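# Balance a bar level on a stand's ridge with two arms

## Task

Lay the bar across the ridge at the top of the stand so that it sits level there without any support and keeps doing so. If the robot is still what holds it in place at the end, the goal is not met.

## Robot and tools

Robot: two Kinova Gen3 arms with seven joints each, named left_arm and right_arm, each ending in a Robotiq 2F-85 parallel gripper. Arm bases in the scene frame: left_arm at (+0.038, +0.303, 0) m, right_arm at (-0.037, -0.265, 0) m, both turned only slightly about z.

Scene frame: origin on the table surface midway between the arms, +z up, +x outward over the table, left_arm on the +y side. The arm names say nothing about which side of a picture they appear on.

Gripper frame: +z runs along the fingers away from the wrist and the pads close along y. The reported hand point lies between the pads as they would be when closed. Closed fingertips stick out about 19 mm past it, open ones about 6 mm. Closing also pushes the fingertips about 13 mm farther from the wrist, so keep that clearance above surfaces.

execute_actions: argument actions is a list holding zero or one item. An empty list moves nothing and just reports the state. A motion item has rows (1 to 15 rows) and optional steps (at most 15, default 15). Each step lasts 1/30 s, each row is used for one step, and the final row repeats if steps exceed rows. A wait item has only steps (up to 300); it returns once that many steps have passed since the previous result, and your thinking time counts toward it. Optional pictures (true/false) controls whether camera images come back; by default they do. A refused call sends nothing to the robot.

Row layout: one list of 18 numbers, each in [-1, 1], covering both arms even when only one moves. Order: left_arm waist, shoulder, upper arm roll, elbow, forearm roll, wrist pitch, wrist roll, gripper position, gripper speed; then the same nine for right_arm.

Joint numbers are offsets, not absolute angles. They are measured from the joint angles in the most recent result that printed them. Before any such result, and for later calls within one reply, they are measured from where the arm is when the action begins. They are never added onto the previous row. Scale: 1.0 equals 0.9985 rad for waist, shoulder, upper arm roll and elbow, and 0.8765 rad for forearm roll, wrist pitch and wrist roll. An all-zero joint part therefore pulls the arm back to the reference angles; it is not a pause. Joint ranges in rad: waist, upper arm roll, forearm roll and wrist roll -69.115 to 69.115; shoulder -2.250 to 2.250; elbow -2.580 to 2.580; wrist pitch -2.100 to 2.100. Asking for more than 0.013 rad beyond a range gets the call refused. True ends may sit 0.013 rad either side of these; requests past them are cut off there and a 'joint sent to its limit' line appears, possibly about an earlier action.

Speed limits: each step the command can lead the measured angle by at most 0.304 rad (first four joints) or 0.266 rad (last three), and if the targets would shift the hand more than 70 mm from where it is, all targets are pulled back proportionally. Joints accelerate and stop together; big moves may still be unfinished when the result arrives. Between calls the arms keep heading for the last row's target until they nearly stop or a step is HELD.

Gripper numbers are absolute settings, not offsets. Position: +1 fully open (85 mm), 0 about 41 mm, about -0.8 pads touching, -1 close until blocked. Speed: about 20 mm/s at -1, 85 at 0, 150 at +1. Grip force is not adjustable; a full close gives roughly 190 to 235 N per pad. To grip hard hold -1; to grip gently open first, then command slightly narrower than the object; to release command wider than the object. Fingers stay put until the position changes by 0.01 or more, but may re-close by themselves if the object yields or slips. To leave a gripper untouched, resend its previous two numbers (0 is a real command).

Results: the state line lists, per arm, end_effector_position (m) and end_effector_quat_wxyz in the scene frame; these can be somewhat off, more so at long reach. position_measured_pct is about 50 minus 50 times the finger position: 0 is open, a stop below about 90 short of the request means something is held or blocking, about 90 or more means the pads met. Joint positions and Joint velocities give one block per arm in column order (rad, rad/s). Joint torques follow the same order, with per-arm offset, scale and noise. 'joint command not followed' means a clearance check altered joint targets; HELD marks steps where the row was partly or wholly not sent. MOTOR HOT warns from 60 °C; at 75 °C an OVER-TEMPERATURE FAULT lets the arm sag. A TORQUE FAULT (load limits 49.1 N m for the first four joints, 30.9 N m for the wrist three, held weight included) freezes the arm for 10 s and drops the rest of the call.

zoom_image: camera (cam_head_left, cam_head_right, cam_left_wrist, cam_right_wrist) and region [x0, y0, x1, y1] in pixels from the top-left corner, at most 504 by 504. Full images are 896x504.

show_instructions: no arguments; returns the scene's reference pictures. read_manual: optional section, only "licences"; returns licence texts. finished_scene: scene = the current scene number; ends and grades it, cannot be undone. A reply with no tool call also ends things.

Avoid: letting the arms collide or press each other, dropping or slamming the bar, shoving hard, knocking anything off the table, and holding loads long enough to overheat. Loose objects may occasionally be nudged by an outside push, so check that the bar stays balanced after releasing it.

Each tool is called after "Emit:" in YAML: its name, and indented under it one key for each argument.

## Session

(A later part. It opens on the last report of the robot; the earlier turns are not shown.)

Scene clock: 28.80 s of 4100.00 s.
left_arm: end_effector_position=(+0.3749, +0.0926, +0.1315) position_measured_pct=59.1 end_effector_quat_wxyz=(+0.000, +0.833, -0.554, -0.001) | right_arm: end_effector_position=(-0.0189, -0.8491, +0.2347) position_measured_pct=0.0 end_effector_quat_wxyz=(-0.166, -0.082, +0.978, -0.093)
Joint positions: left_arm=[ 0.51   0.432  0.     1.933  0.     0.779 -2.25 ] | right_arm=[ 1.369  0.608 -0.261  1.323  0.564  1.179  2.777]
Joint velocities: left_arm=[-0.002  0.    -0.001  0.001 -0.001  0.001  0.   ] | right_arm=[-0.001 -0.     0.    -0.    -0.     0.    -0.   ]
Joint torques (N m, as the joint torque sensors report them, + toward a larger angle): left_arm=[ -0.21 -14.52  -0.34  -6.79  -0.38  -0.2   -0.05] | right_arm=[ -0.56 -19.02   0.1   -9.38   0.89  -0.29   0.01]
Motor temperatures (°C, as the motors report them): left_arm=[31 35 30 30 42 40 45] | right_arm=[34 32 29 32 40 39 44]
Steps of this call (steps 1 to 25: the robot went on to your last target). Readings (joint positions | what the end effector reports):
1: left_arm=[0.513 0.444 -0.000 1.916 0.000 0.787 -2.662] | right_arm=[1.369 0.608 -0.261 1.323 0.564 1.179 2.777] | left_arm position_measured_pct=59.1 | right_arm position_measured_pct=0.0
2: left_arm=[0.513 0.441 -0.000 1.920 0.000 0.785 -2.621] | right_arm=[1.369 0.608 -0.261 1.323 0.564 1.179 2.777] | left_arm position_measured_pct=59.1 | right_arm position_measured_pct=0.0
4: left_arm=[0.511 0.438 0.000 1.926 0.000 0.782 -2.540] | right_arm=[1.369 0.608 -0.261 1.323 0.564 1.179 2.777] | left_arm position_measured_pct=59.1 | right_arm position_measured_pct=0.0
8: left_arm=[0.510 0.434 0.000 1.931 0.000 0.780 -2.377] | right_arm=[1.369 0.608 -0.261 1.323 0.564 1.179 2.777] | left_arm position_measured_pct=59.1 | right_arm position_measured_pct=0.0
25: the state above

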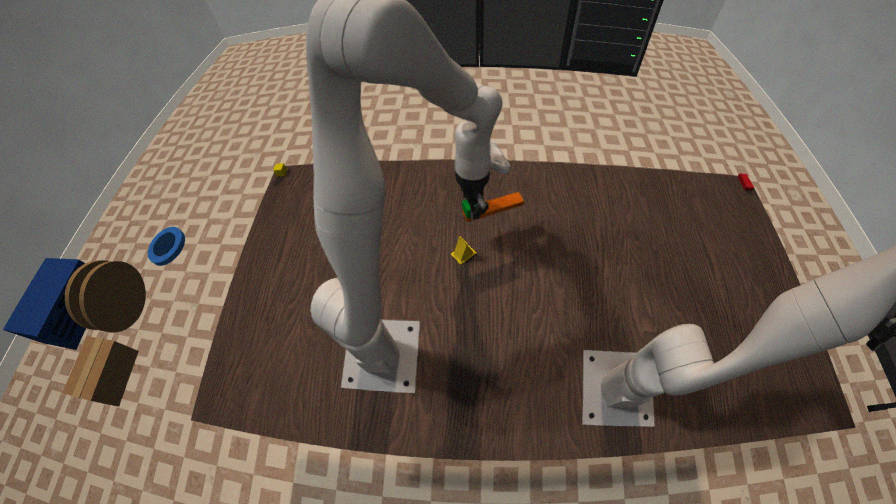

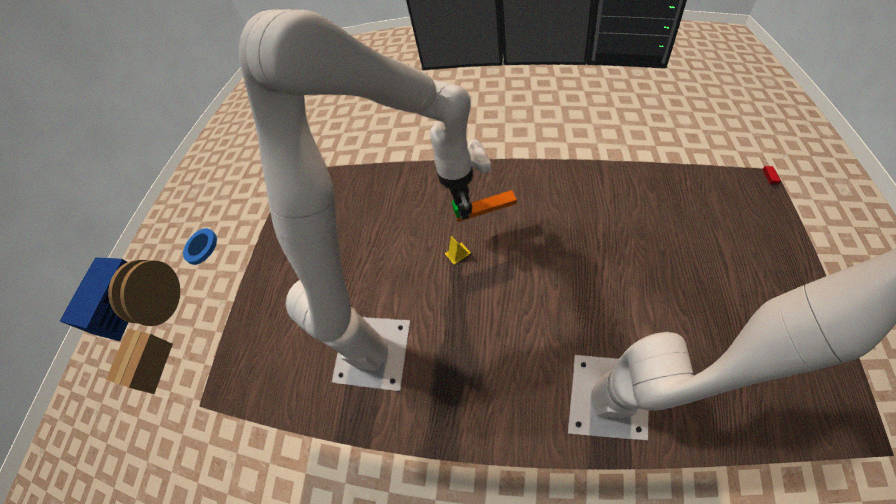

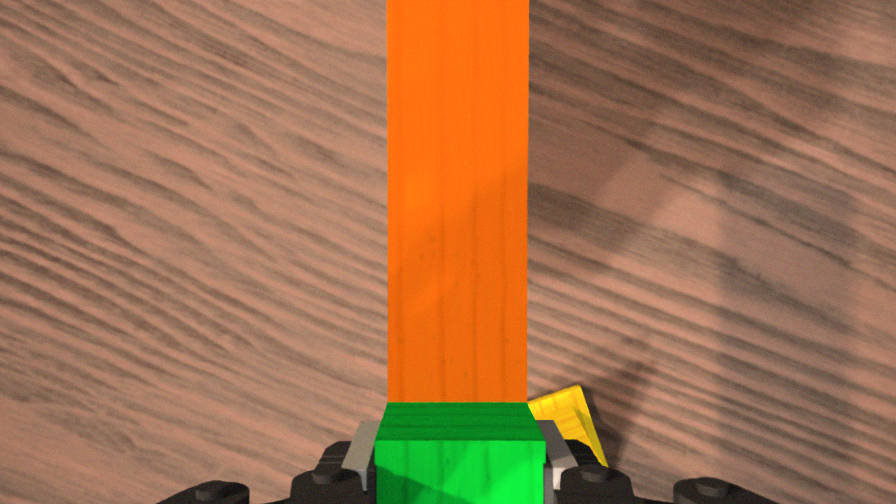

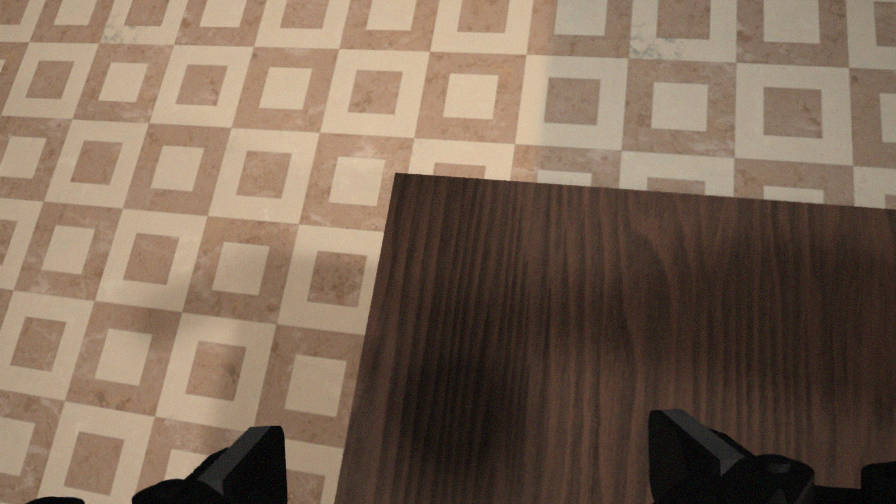

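Emit:
execute_actions:
  actions:
    - {"rows":[[-0.072,-0.132,0,0.3465,0,-0.246,0.293,-0.4,0,0,0,0,0,0,0,0,1,0]]}
  pictures: false

Emit:
execute_actions:
  actions:
    - {"steps":22}

Scene clock: 34.83 s of 4100.00 s.
left_arm: end_effector_position=(+0.2973, +0.1574, +0.1097) position_measured_pct=59.1 end_effector_quat_wxyz=(+0.000, +0.909, -0.416, -0.002) | right_arm: end_effector_position=(-0.0189, -0.8491, +0.2347) position_measured_pct=0.0 end_effector_quat_wxyz=(-0.166, -0.082, +0.978, -0.093)
Joint positions: left_arm=[ 0.442  0.308 -0.     2.265  0.     0.573 -2.002] | right_arm=[ 1.369  0.608 -0.261  1.323  0.564  1.179  2.777]
Joint velocities: left_arm=[-0.051 -0.096  0.001  0.317  0.    -0.179  0.217] | right_arm=[-0.001  0.001 -0.     0.    -0.    -0.    -0.001]
Joint torques (N m, as the joint torque sensors report them, + toward a larger angle): left_arm=[ -0.67 -10.91   0.06  -6.19  -0.35  -0.68   0.07] | right_arm=[ -0.64 -18.82   0.4   -9.46   0.89  -0.28   0.12]
Motor temperatures (°C, as the motors report them): left_arm=[31 35 30 30 42 40 45] | right_arm=[34 32 29 32 40 39 44]
Steps of this call (steps 1 to 15: the robot went on to your last target; steps 16 to 90: nothing new was sent; then 2.53 s passed at rest; steps 91 to 105: all 15 steps of this action). Readings (joint positions | what the end effector reports):
91: left_arm=[0.509 0.431 0.000 1.934 0.000 0.779 -2.249] | right_arm=[1.369 0.608 -0.261 1.323 0.564 1.179 2.777] | left_arm position_measured_pct=59.1 | right_arm position_measured_pct=0.0
92: left_arm=[0.508 0.428 0.000 1.939 0.001 0.775 -2.245] | right_arm=[1.369 0.608 -0.261 1.323 0.564 1.179 2.777] | left_arm position_measured_pct=59.1 | right_arm position_measured_pct=0.0
94: left_arm=[0.500 0.414 0.001 1.966 0.001 0.756 -2.223] | right_arm=[1.369 0.608 -0.261 1.323 0.564 1.179 2.777] | left_arm position_measured_pct=59.1 | right_arm position_measured_pct=0.0
98: left_arm=[0.474 0.365 -0.000 2.084 0.000 0.676 -2.127] | right_arm=[1.369 0.608 -0.261 1.323 0.564 1.179 2.777] | left_arm position_measured_pct=59.1 | right_arm position_measured_pct=0.0
105: the state above

Scene clock: 35.57 s of 4100.00 s.
left_arm: end_effector_position=(+0.2943, +0.1600, +0.1096) position_measured_pct=59.1 end_effector_quat_wxyz=(+0.000, +0.912, -0.410, -0.000) | right_arm: end_effector_position=(-0.0189, -0.8491, +0.2347) position_measured_pct=0.0 end_effector_quat_wxyz=(-0.166, -0.082, +0.978, -0.093)
Joint positions: left_arm=[ 0.438  0.3    0.     2.279  0.     0.564 -1.993] | right_arm=[ 1.369  0.608 -0.261  1.323  0.564  1.179  2.777]
Joint velocities: left_arm=[ 0.    -0.     0.001 -0.     0.    -0.     0.   ] | right_arm=[-0.     0.001 -0.     0.     0.    -0.    -0.   ]
Joint torques (N m, as the joint torque sensors report them, + toward a larger angle): left_arm=[ -0.04 -10.44  -0.26  -5.33  -0.22  -0.12  -0.27] | right_arm=[ -0.72 -19.25   0.48  -9.56   0.93  -0.08   0.01]
Motor temperatures (°C, as the motors report them): left_arm=[31 35 30 30 42 40 45] | right_arm=[34 32 29 32 40 39 44]
Steps of this call (steps 1 to 22: the robot went on to your last target). Readings (joint positions | what the end effector reports):
1: left_arm=[0.441 0.305 -0.000 2.273 0.000 0.568 -1.997] | right_arm=[1.369 0.608 -0.261 1.323 0.564 1.179 2.777] | left_arm position_measured_pct=59.1 | right_arm position_measured_pct=0.0
2: left_arm=[0.440 0.304 -0.000 2.276 0.000 0.566 -1.994] | right_arm=[1.369 0.608 -0.261 1.323 0.564 1.179 2.777] | left_arm position_measured_pct=59.1 | right_arm position_measured_pct=0.0
4: left_arm=[0.439 0.303 0.000 2.278 0.000 0.564 -1.993] | right_arm=[1.369 0.608 -0.261 1.323 0.564 1.179 2.777] | left_arm position_measured_pct=59.1 | right_arm position_measured_pct=0.0
8: left_arm=[0.438 0.301 0.000 2.278 0.000 0.564 -1.993] | right_arm=[1.369 0.608 -0.261 1.323 0.564 1.179 2.777] | left_arm position_measured_pct=59.1 | right_arm position_measured_pct=0.0
22: the state above

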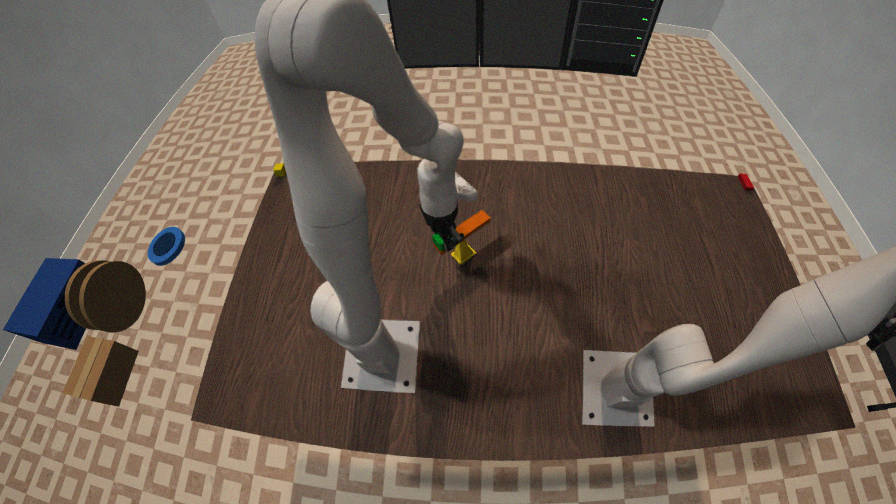

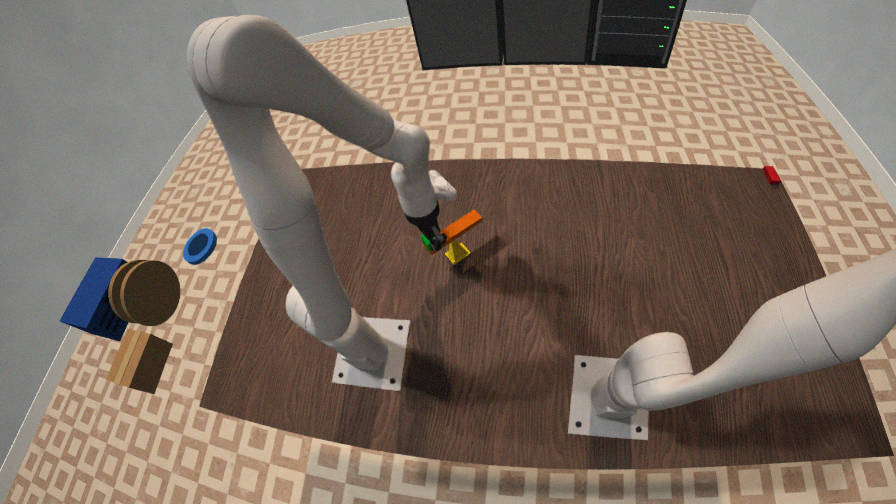

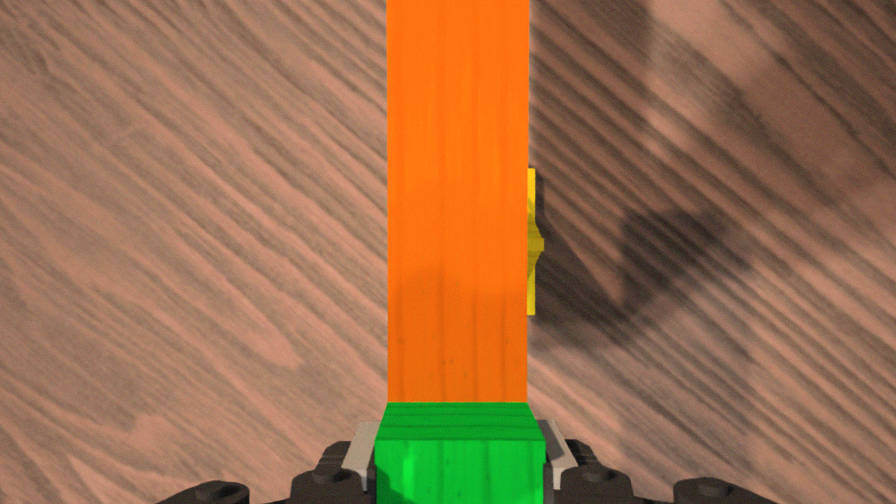

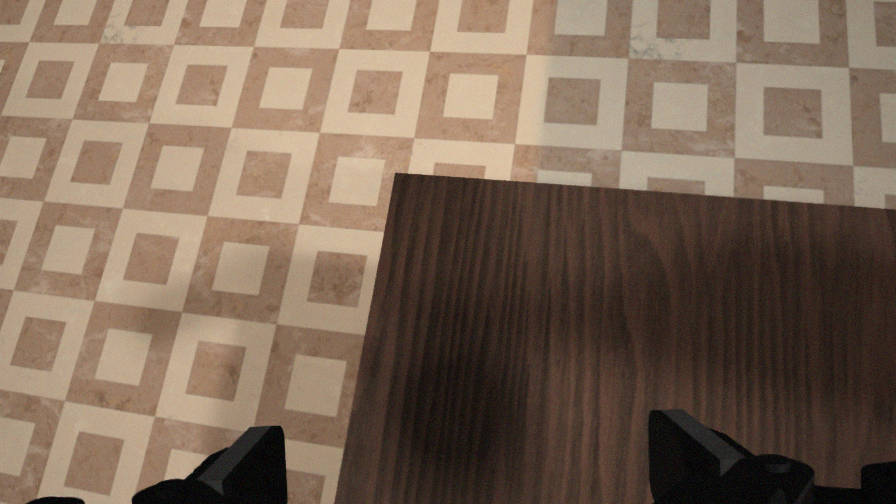

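Emit:
execute_actions:
  actions:
    - {"rows":[[0.02,0.055,0,0.003,0,-0.067,0.023,-0.4,0,0,0,0,0,0,0,0,1,0]],"steps":15}

Emit:
execute_actions:
  actions:
    - {"steps":10}

Scene clock: 48.63 s of 4100.00 s.
left_arm: end_effector_position=(+0.2996, +0.1514, +0.0967) position_measured_pct=59.1 end_effector_quat_wxyz=(+0.000, +0.912, -0.410, +0.005) | right_arm: end_effector_position=(-0.0189, -0.8491, +0.2347) position_measured_pct=0.0 end_effector_quat_wxyz=(-0.166, -0.082, +0.978, -0.093)
Joint positions: left_arm=[ 0.457  0.343 -0.     2.28   0.     0.508 -1.973] | right_arm=[ 1.369  0.608 -0.261  1.323  0.564  1.179  2.777]
Joint velocities: left_arm=[ 0.001  0.001 -0.002 -0.    -0.002 -0.001  0.001] | right_arm=[-0.001  0.    -0.     0.    -0.    -0.     0.001]
Joint torques (N m, as the joint torque sensors report them, + toward a larger angle): left_arm=[ 0.55 -1.92  0.06 -3.34 -0.5  -1.96  0.06] | right_arm=[ -0.49 -19.18   0.35  -9.15   0.83  -0.11   0.1 ]
Motor temperatures (°C, as the motors report them): left_arm=[31 35 30 30 42 40 45] | right_arm=[34 32 29 33 40 39 44]
Steps of this call (steps 1 to 15: the robot went on to your last target; steps 16 to 90: nothing new was sent; then 9.57 s passed at rest; steps 91 to 105: all 15 steps of this action). Readings (joint positions | what the end effector reports):
91: left_arm=[0.438 0.301 -0.000 2.279 0.000 0.563 -1.993] | right_arm=[1.369 0.608 -0.261 1.323 0.564 1.179 2.777] | left_arm position_measured_pct=59.1 | right_arm position_measured_pct=0.0
92: left_arm=[0.441 0.308 -0.000 2.279 0.000 0.558 -1.991] | right_arm=[1.369 0.608 -0.261 1.323 0.564 1.179 2.777] | left_arm position_measured_pct=59.1 | right_arm position_measured_pct=0.0
94: left_arm=[0.450 0.333 -0.000 2.280 0.000 0.534 -1.983] | right_arm=[1.369 0.608 -0.261 1.323 0.564 1.179 2.777] | left_arm position_measured_pct=59.1 | right_arm position_measured_pct=0.0
98: left_arm=[0.456 0.342 0.000 2.280 0.000 0.511 -1.974] | right_arm=[1.369 0.608 -0.261 1.323 0.564 1.179 2.777] | left_arm position_measured_pct=59.1 | right_arm position_measured_pct=0.0
105: the state above

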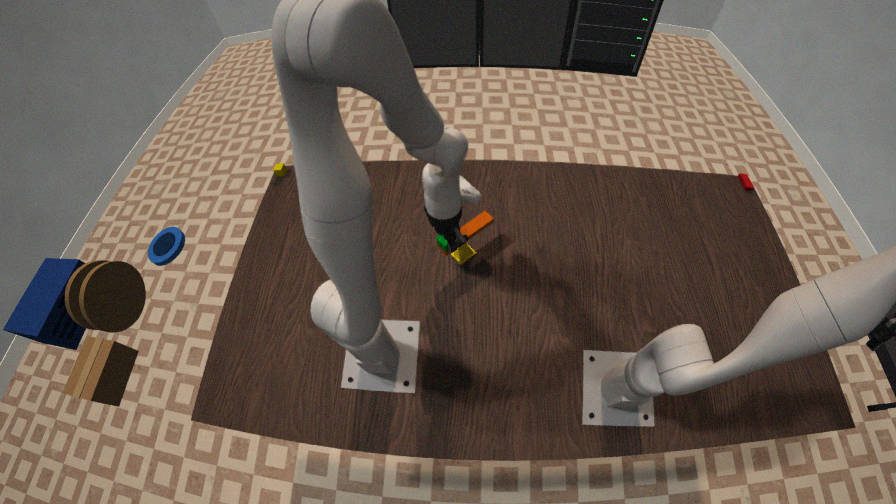

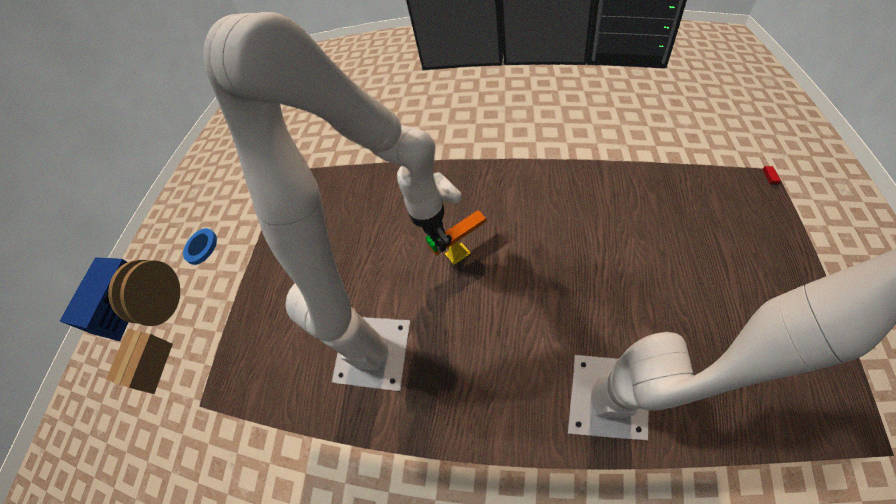

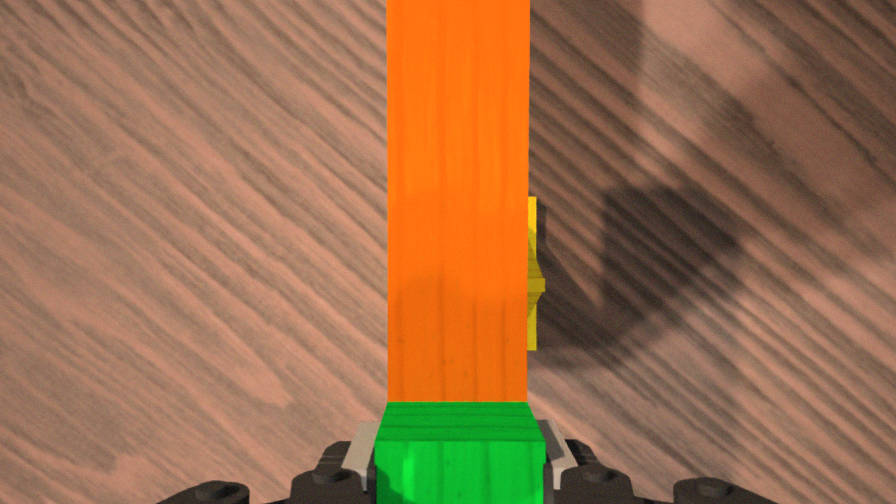

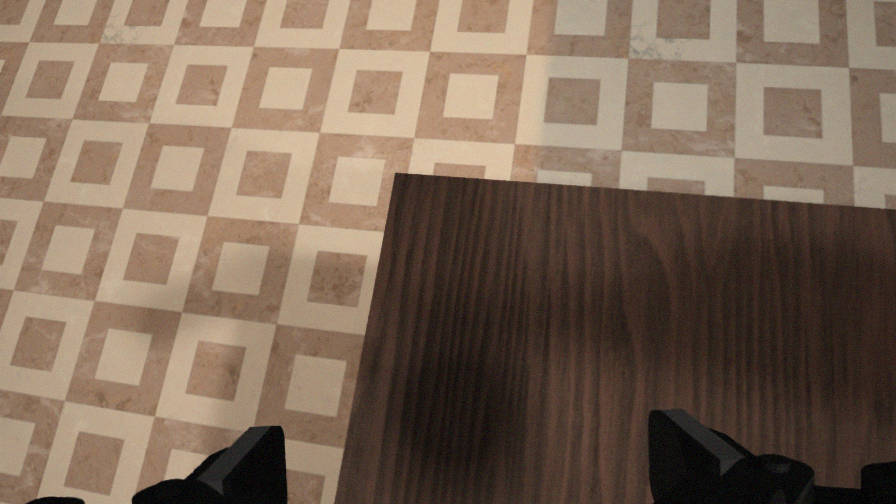

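Scene clock: 48.97 s of 4100.00 s.
left_arm: end_effector_position=(+0.2997, +0.1514, +0.0967) position_measured_pct=59.1 end_effector_quat_wxyz=(+0.000, +0.912, -0.410, +0.005) | right_arm: end_effector_position=(-0.0189, -0.8491, +0.2347) position_measured_pct=0.0 end_effector_quat_wxyz=(-0.166, -0.082, +0.978, -0.093)
Joint positions: left_arm=[ 0.457  0.343 -0.     2.279  0.     0.508 -1.973] | right_arm=[ 1.369  0.608 -0.261  1.323  0.564  1.179  2.777]
Joint velocities: left_arm=[ 0.001 -0.     0.     0.    -0.001  0.001  0.   ] | right_arm=[ 0.001 -0.     0.     0.    -0.     0.     0.001]
Joint torques (N m, as the joint torque sensors report them, + toward a larger angle): left_arm=[ 0.3  -1.32  0.68 -2.61 -0.37 -1.68 -0.06] | right_arm=[ -0.83 -18.94   0.06  -9.55   0.78  -0.23   0.02]
Motor temperatures (°C, as the motors report them): left_arm=[31 35 30 30 42 40 45] | right_arm=[34 32 29 33 40 39 44]
Steps of this call (steps 1 to 10: the robot went on to your last target). Readings (joint positions | what the end effector reports):
1: left_arm=[0.457 0.343 -0.000 2.280 0.000 0.508 -1.973] | right_arm=[1.369 0.608 -0.261 1.323 0.564 1.179 2.777] | left_arm position_measured_pct=59.1 | right_arm position_measured_pct=0.0
2: left_arm=[0.457 0.343 -0.000 2.279 0.000 0.508 -1.973] | right_arm=[1.369 0.608 -0.261 1.323 0.564 1.179 2.777] | left_arm position_measured_pct=59.1 | right_arm position_measured_pct=0.0
4: left_arm=[0.457 0.343 -0.000 2.279 0.000 0.508 -1.973] | right_arm=[1.369 0.608 -0.261 1.323 0.564 1.179 2.777] | left_arm position_measured_pct=59.1 | right_arm position_measured_pct=0.0
8: left_arm=[0.457 0.343 -0.000 2.279 0.000 0.508 -1.973] | right_arm=[1.369 0.608 -0.261 1.323 0.564 1.179 2.777] | left_arm position_measured_pct=59.1 | right_arm position_measured_pct=0.0
10: the state above

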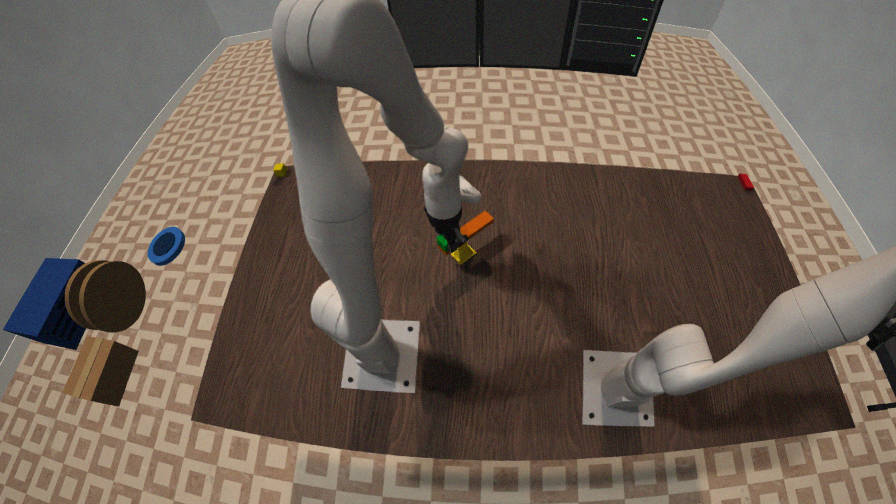

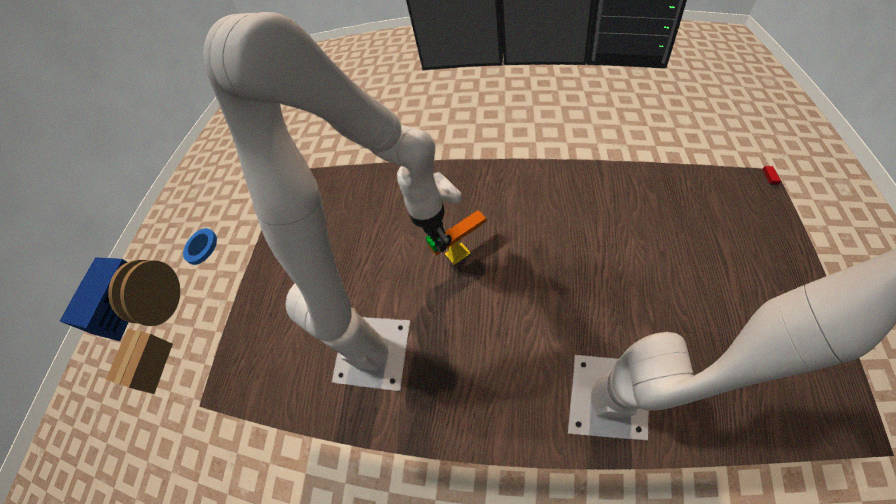

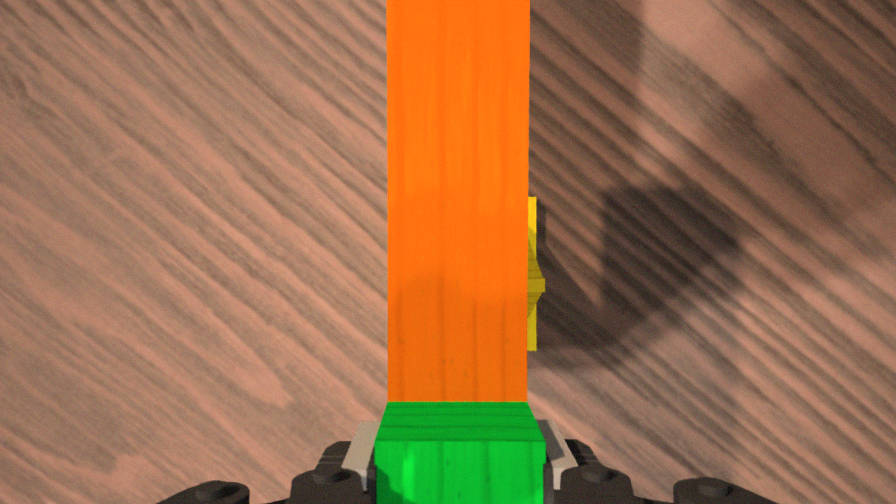

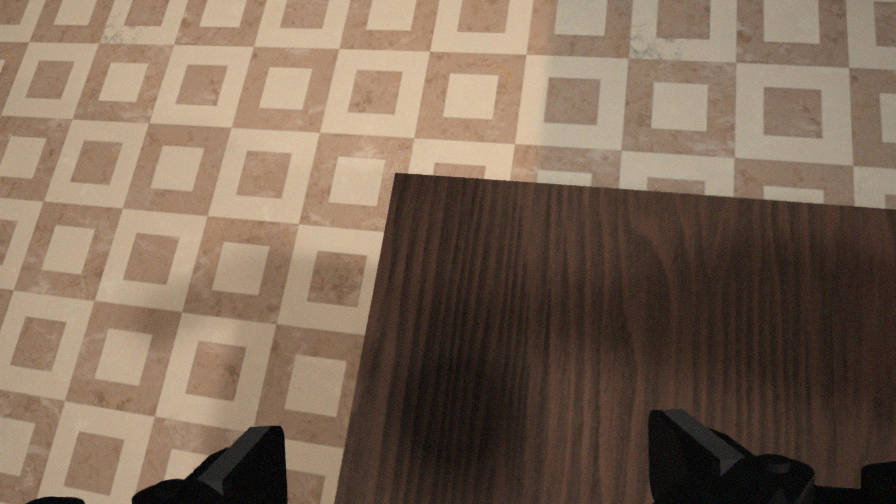

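Emit:
execute_actions:
  actions:
    - {"rows":[[0,-0.004,0,-0.006,0,0.004,0,-0.4,0,0,0,0,0,0,0,0,1,0],[0,-0.004,0,-0.009,0,0.01,0,-0.4,0,0,0,0,0,0,0,0,1,0],[0,-0.004,0,-0.01,0,0.02,0,-0.4,0,0,0,0,0,0,0,0,1,0],[0,-0.004,0,-0.01,0,0.02,0,-0.4,0,0,0,0,0,0,0,0,1,0],[0,-0.004,0,-0.01,0,0.02,0,-0.4,0,0,0,0,0,0,0,0,1,0],[0,-0.004,0,-0.01,0,0.02,0,-0.4,0,0,0,0,0,0,0,0,1,0],[0,0.003,0,-0.01,0,0.02,0,-0.4,0,0,0,0,0,0,0,0,1,0]],"steps":15}
  pictures: false

Scene clock: 53.30 s of 4100.00 s.
left_arm: end_effector_position=(+0.2997, +0.1514, +0.0977) position_measured_pct=59.1 end_effector_quat_wxyz=(+0.000, +0.912, -0.410, +0.000) | right_arm: end_effector_position=(-0.0189, -0.8491, +0.2347) position_measured_pct=0.0 end_effector_quat_wxyz=(-0.166, -0.082, +0.978, -0.093)
Joint positions: left_arm=[ 0.457  0.345 -0.     2.269  0.     0.526 -1.973] | right_arm=[ 1.369  0.608 -0.261  1.323  0.564  1.179  2.777]
Joint velocities: left_arm=[ 0.001  0.001 -0.    -0.    -0.     0.002 -0.001] | right_arm=[ 0.001  0.002  0.     0.     0.    -0.     0.001]
Joint torques (N m, as the joint torque sensors report them, + toward a larger angle): left_arm=[-0.28 -9.96 -0.16 -4.52 -0.48 -0.42 -0.08] | right_arm=[ -0.62 -19.28   0.22  -9.19   0.82  -0.15   0.  ]
Motor temperatures (°C, as the motors report them): left_arm=[31 35 30 30 42 40 45] | right_arm=[34 32 29 33 40 39 44]
Steps of this call (steps 1 to 15: the robot went on to your last target; steps 16 to 90: nothing new was sent; then 0.83 s passed at rest; steps 91 to 105: all 15 steps of this action). Readings (joint positions | what the end effector reports):
91: left_arm=[0.457 0.342 -0.000 2.279 0.000 0.509 -1.973] | right_arm=[1.369 0.608 -0.261 1.323 0.564 1.179 2.777] | left_arm position_measured_pct=59.1 | right_arm position_measured_pct=0.0
92: left_arm=[0.457 0.339 -0.000 2.278 0.000 0.509 -1.973] | right_arm=[1.369 0.608 -0.261 1.323 0.564 1.179 2.777] | left_arm position_measured_pct=59.1 | right_arm position_measured_pct=0.0
94: left_arm=[0.457 0.338 -0.000 2.273 0.000 0.516 -1.973] | right_arm=[1.369 0.608 -0.261 1.323 0.564 1.179 2.777] | left_arm position_measured_pct=59.1 | right_arm position_measured_pct=0.0
98: left_arm=[0.457 0.342 -0.000 2.270 0.000 0.524 -1.973] | right_arm=[1.369 0.608 -0.261 1.323 0.564 1.179 2.777] | left_arm position_measured_pct=59.1 | right_arm position_measured_pct=0.0
105: the state above

Light contact; pulse.

Emit:
execute_actions:
  actions:
    - {"rows":[[0,0,0,0,0,0,0,-0.11,0,0,0,0,0,0,0,0,1,0],[0,0,0,0,0,0,0,-0.11,0,0,0,0,0,0,0,0,1,0],[0,0,0,0,0,0,0,-0.11,0,0,0,0,0,0,0,0,1,0],[0,0,0,0,0,0,0,-0.11,0,0,0,0,0,0,0,0,1,0],[0,0,0,0,0,0,0,-0.11,0,0,0,0,0,0,0,0,1,0],[0,0,0,0,0,0,0,-0.11,0,0,0,0,0,0,0,0,1,0],[0,0,0,0,0,0,0,-0.4,0,0,0,0,0,0,0,0,1,0]],"steps":15}

Scene clock: 56.97 s of 4100.00 s.
left_arm: end_effector_position=(+0.2997, +0.1513, +0.0980) position_measured_pct=59.1 end_effector_quat_wxyz=(+0.000, +0.912, -0.410, +0.001) | right_arm: end_effector_position=(-0.0189, -0.8491, +0.2347) position_measured_pct=0.0 end_effector_quat_wxyz=(-0.166, -0.082, +0.978, -0.093)
Joint positions: left_arm=[ 0.457  0.344 -0.     2.269  0.     0.526 -1.973] | right_arm=[ 1.369  0.608 -0.261  1.323  0.564  1.179  2.777]
Joint velocities: left_arm=[ 0.001 -0.     0.     0.001 -0.    -0.001 -0.   ] | right_arm=[0.001 0.001 0.    0.    0.    0.    0.001]
Joint torques (N m, as the joint torque sensors report them, + toward a larger angle): left_arm=[ -0.2  -10.55  -0.2   -4.34  -0.17  -0.63  -0.1 ] | right_arm=[ -0.79 -19.02   0.14  -9.05   0.76  -0.37   0.1 ]
Motor temperatures (°C, as the motors report them): left_arm=[31 35 30 30 42 40 45] | right_arm=[34 32 29 33 40 39 44]
Steps of this call (steps 1 to 15: the robot went on to your last target; steps 16 to 90: nothing new was sent; then 0.17 s passed at rest; steps 91 to 105: all 15 steps of this action). Readings (joint positions | what the end effector reports):
91: left_arm=[0.457 0.345 -0.000 2.269 0.000 0.526 -1.973] | right_arm=[1.369 0.608 -0.261 1.323 0.564 1.179 2.777] | left_arm position_measured_pct=59.1 | right_arm position_measured_pct=0.0
92: left_arm=[0.457 0.345 -0.000 2.269 0.000 0.526 -1.973] | right_arm=[1.369 0.608 -0.261 1.323 0.564 1.179 2.777] | left_arm position_measured_pct=59.1 | right_arm position_measured_pct=0.0
94: left_arm=[0.457 0.345 -0.000 2.269 0.000 0.526 -1.973] | right_arm=[1.369 0.608 -0.261 1.323 0.564 1.179 2.777] | left_arm position_measured_pct=56.7 | right_arm position_measured_pct=0.0
98: left_arm=[0.457 0.345 -0.000 2.269 0.000 0.526 -1.973] | right_arm=[1.369 0.608 -0.261 1.323 0.564 1.179 2.777] | left_arm position_measured_pct=56.3 | right_arm position_measured_pct=0.0
105: the state above

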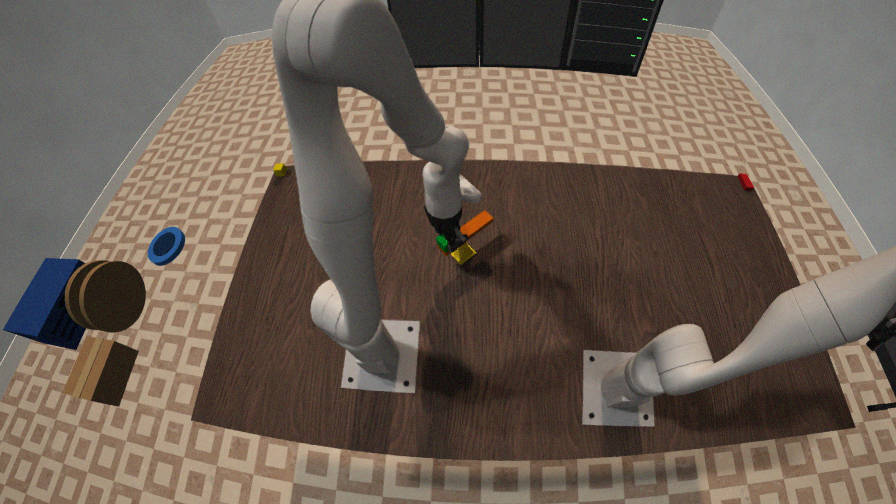

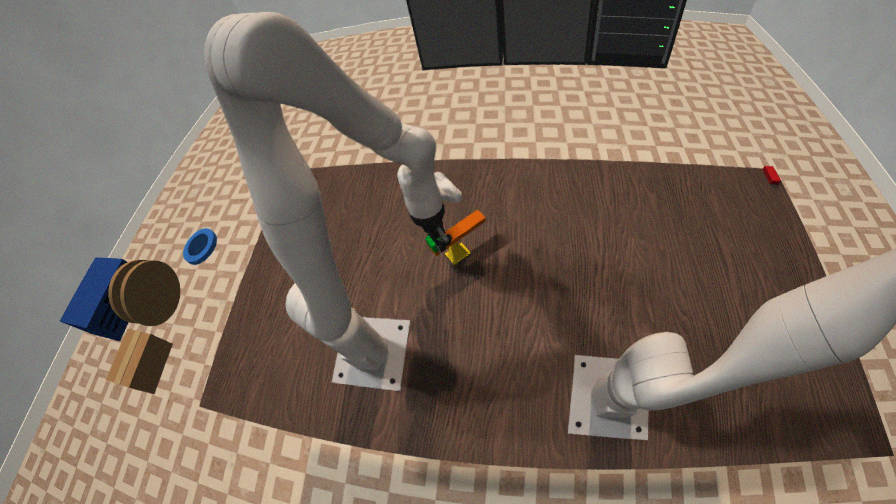

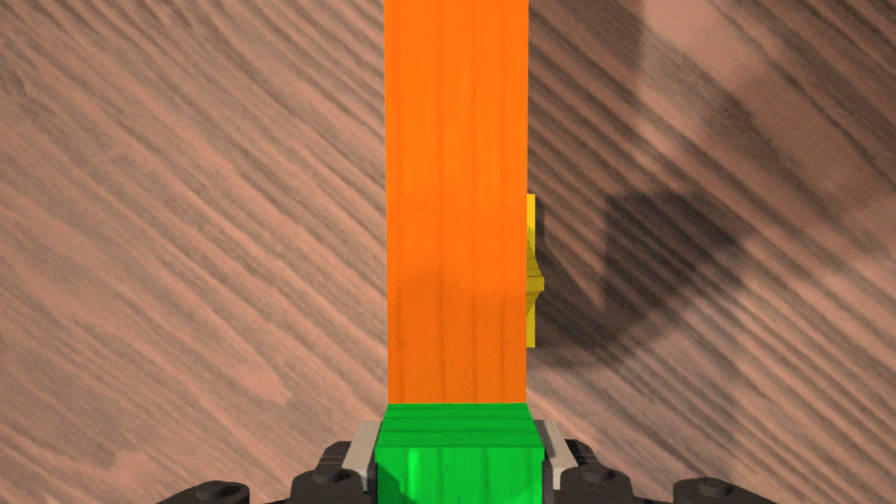

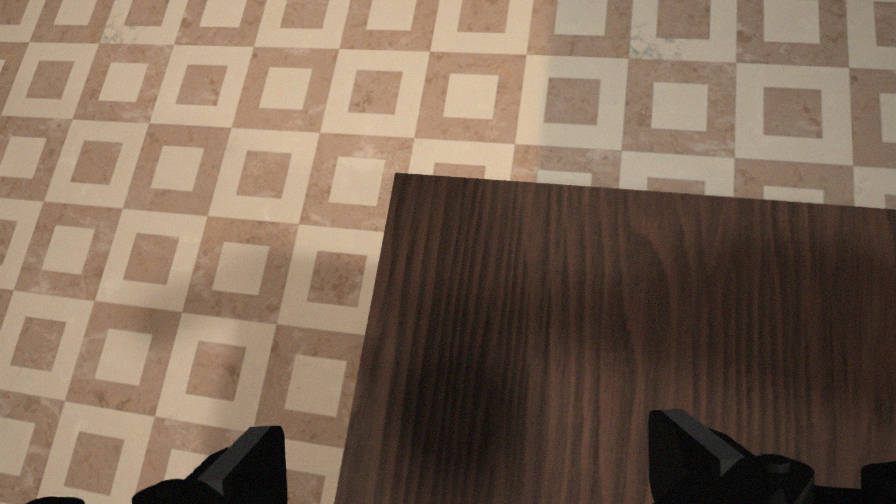

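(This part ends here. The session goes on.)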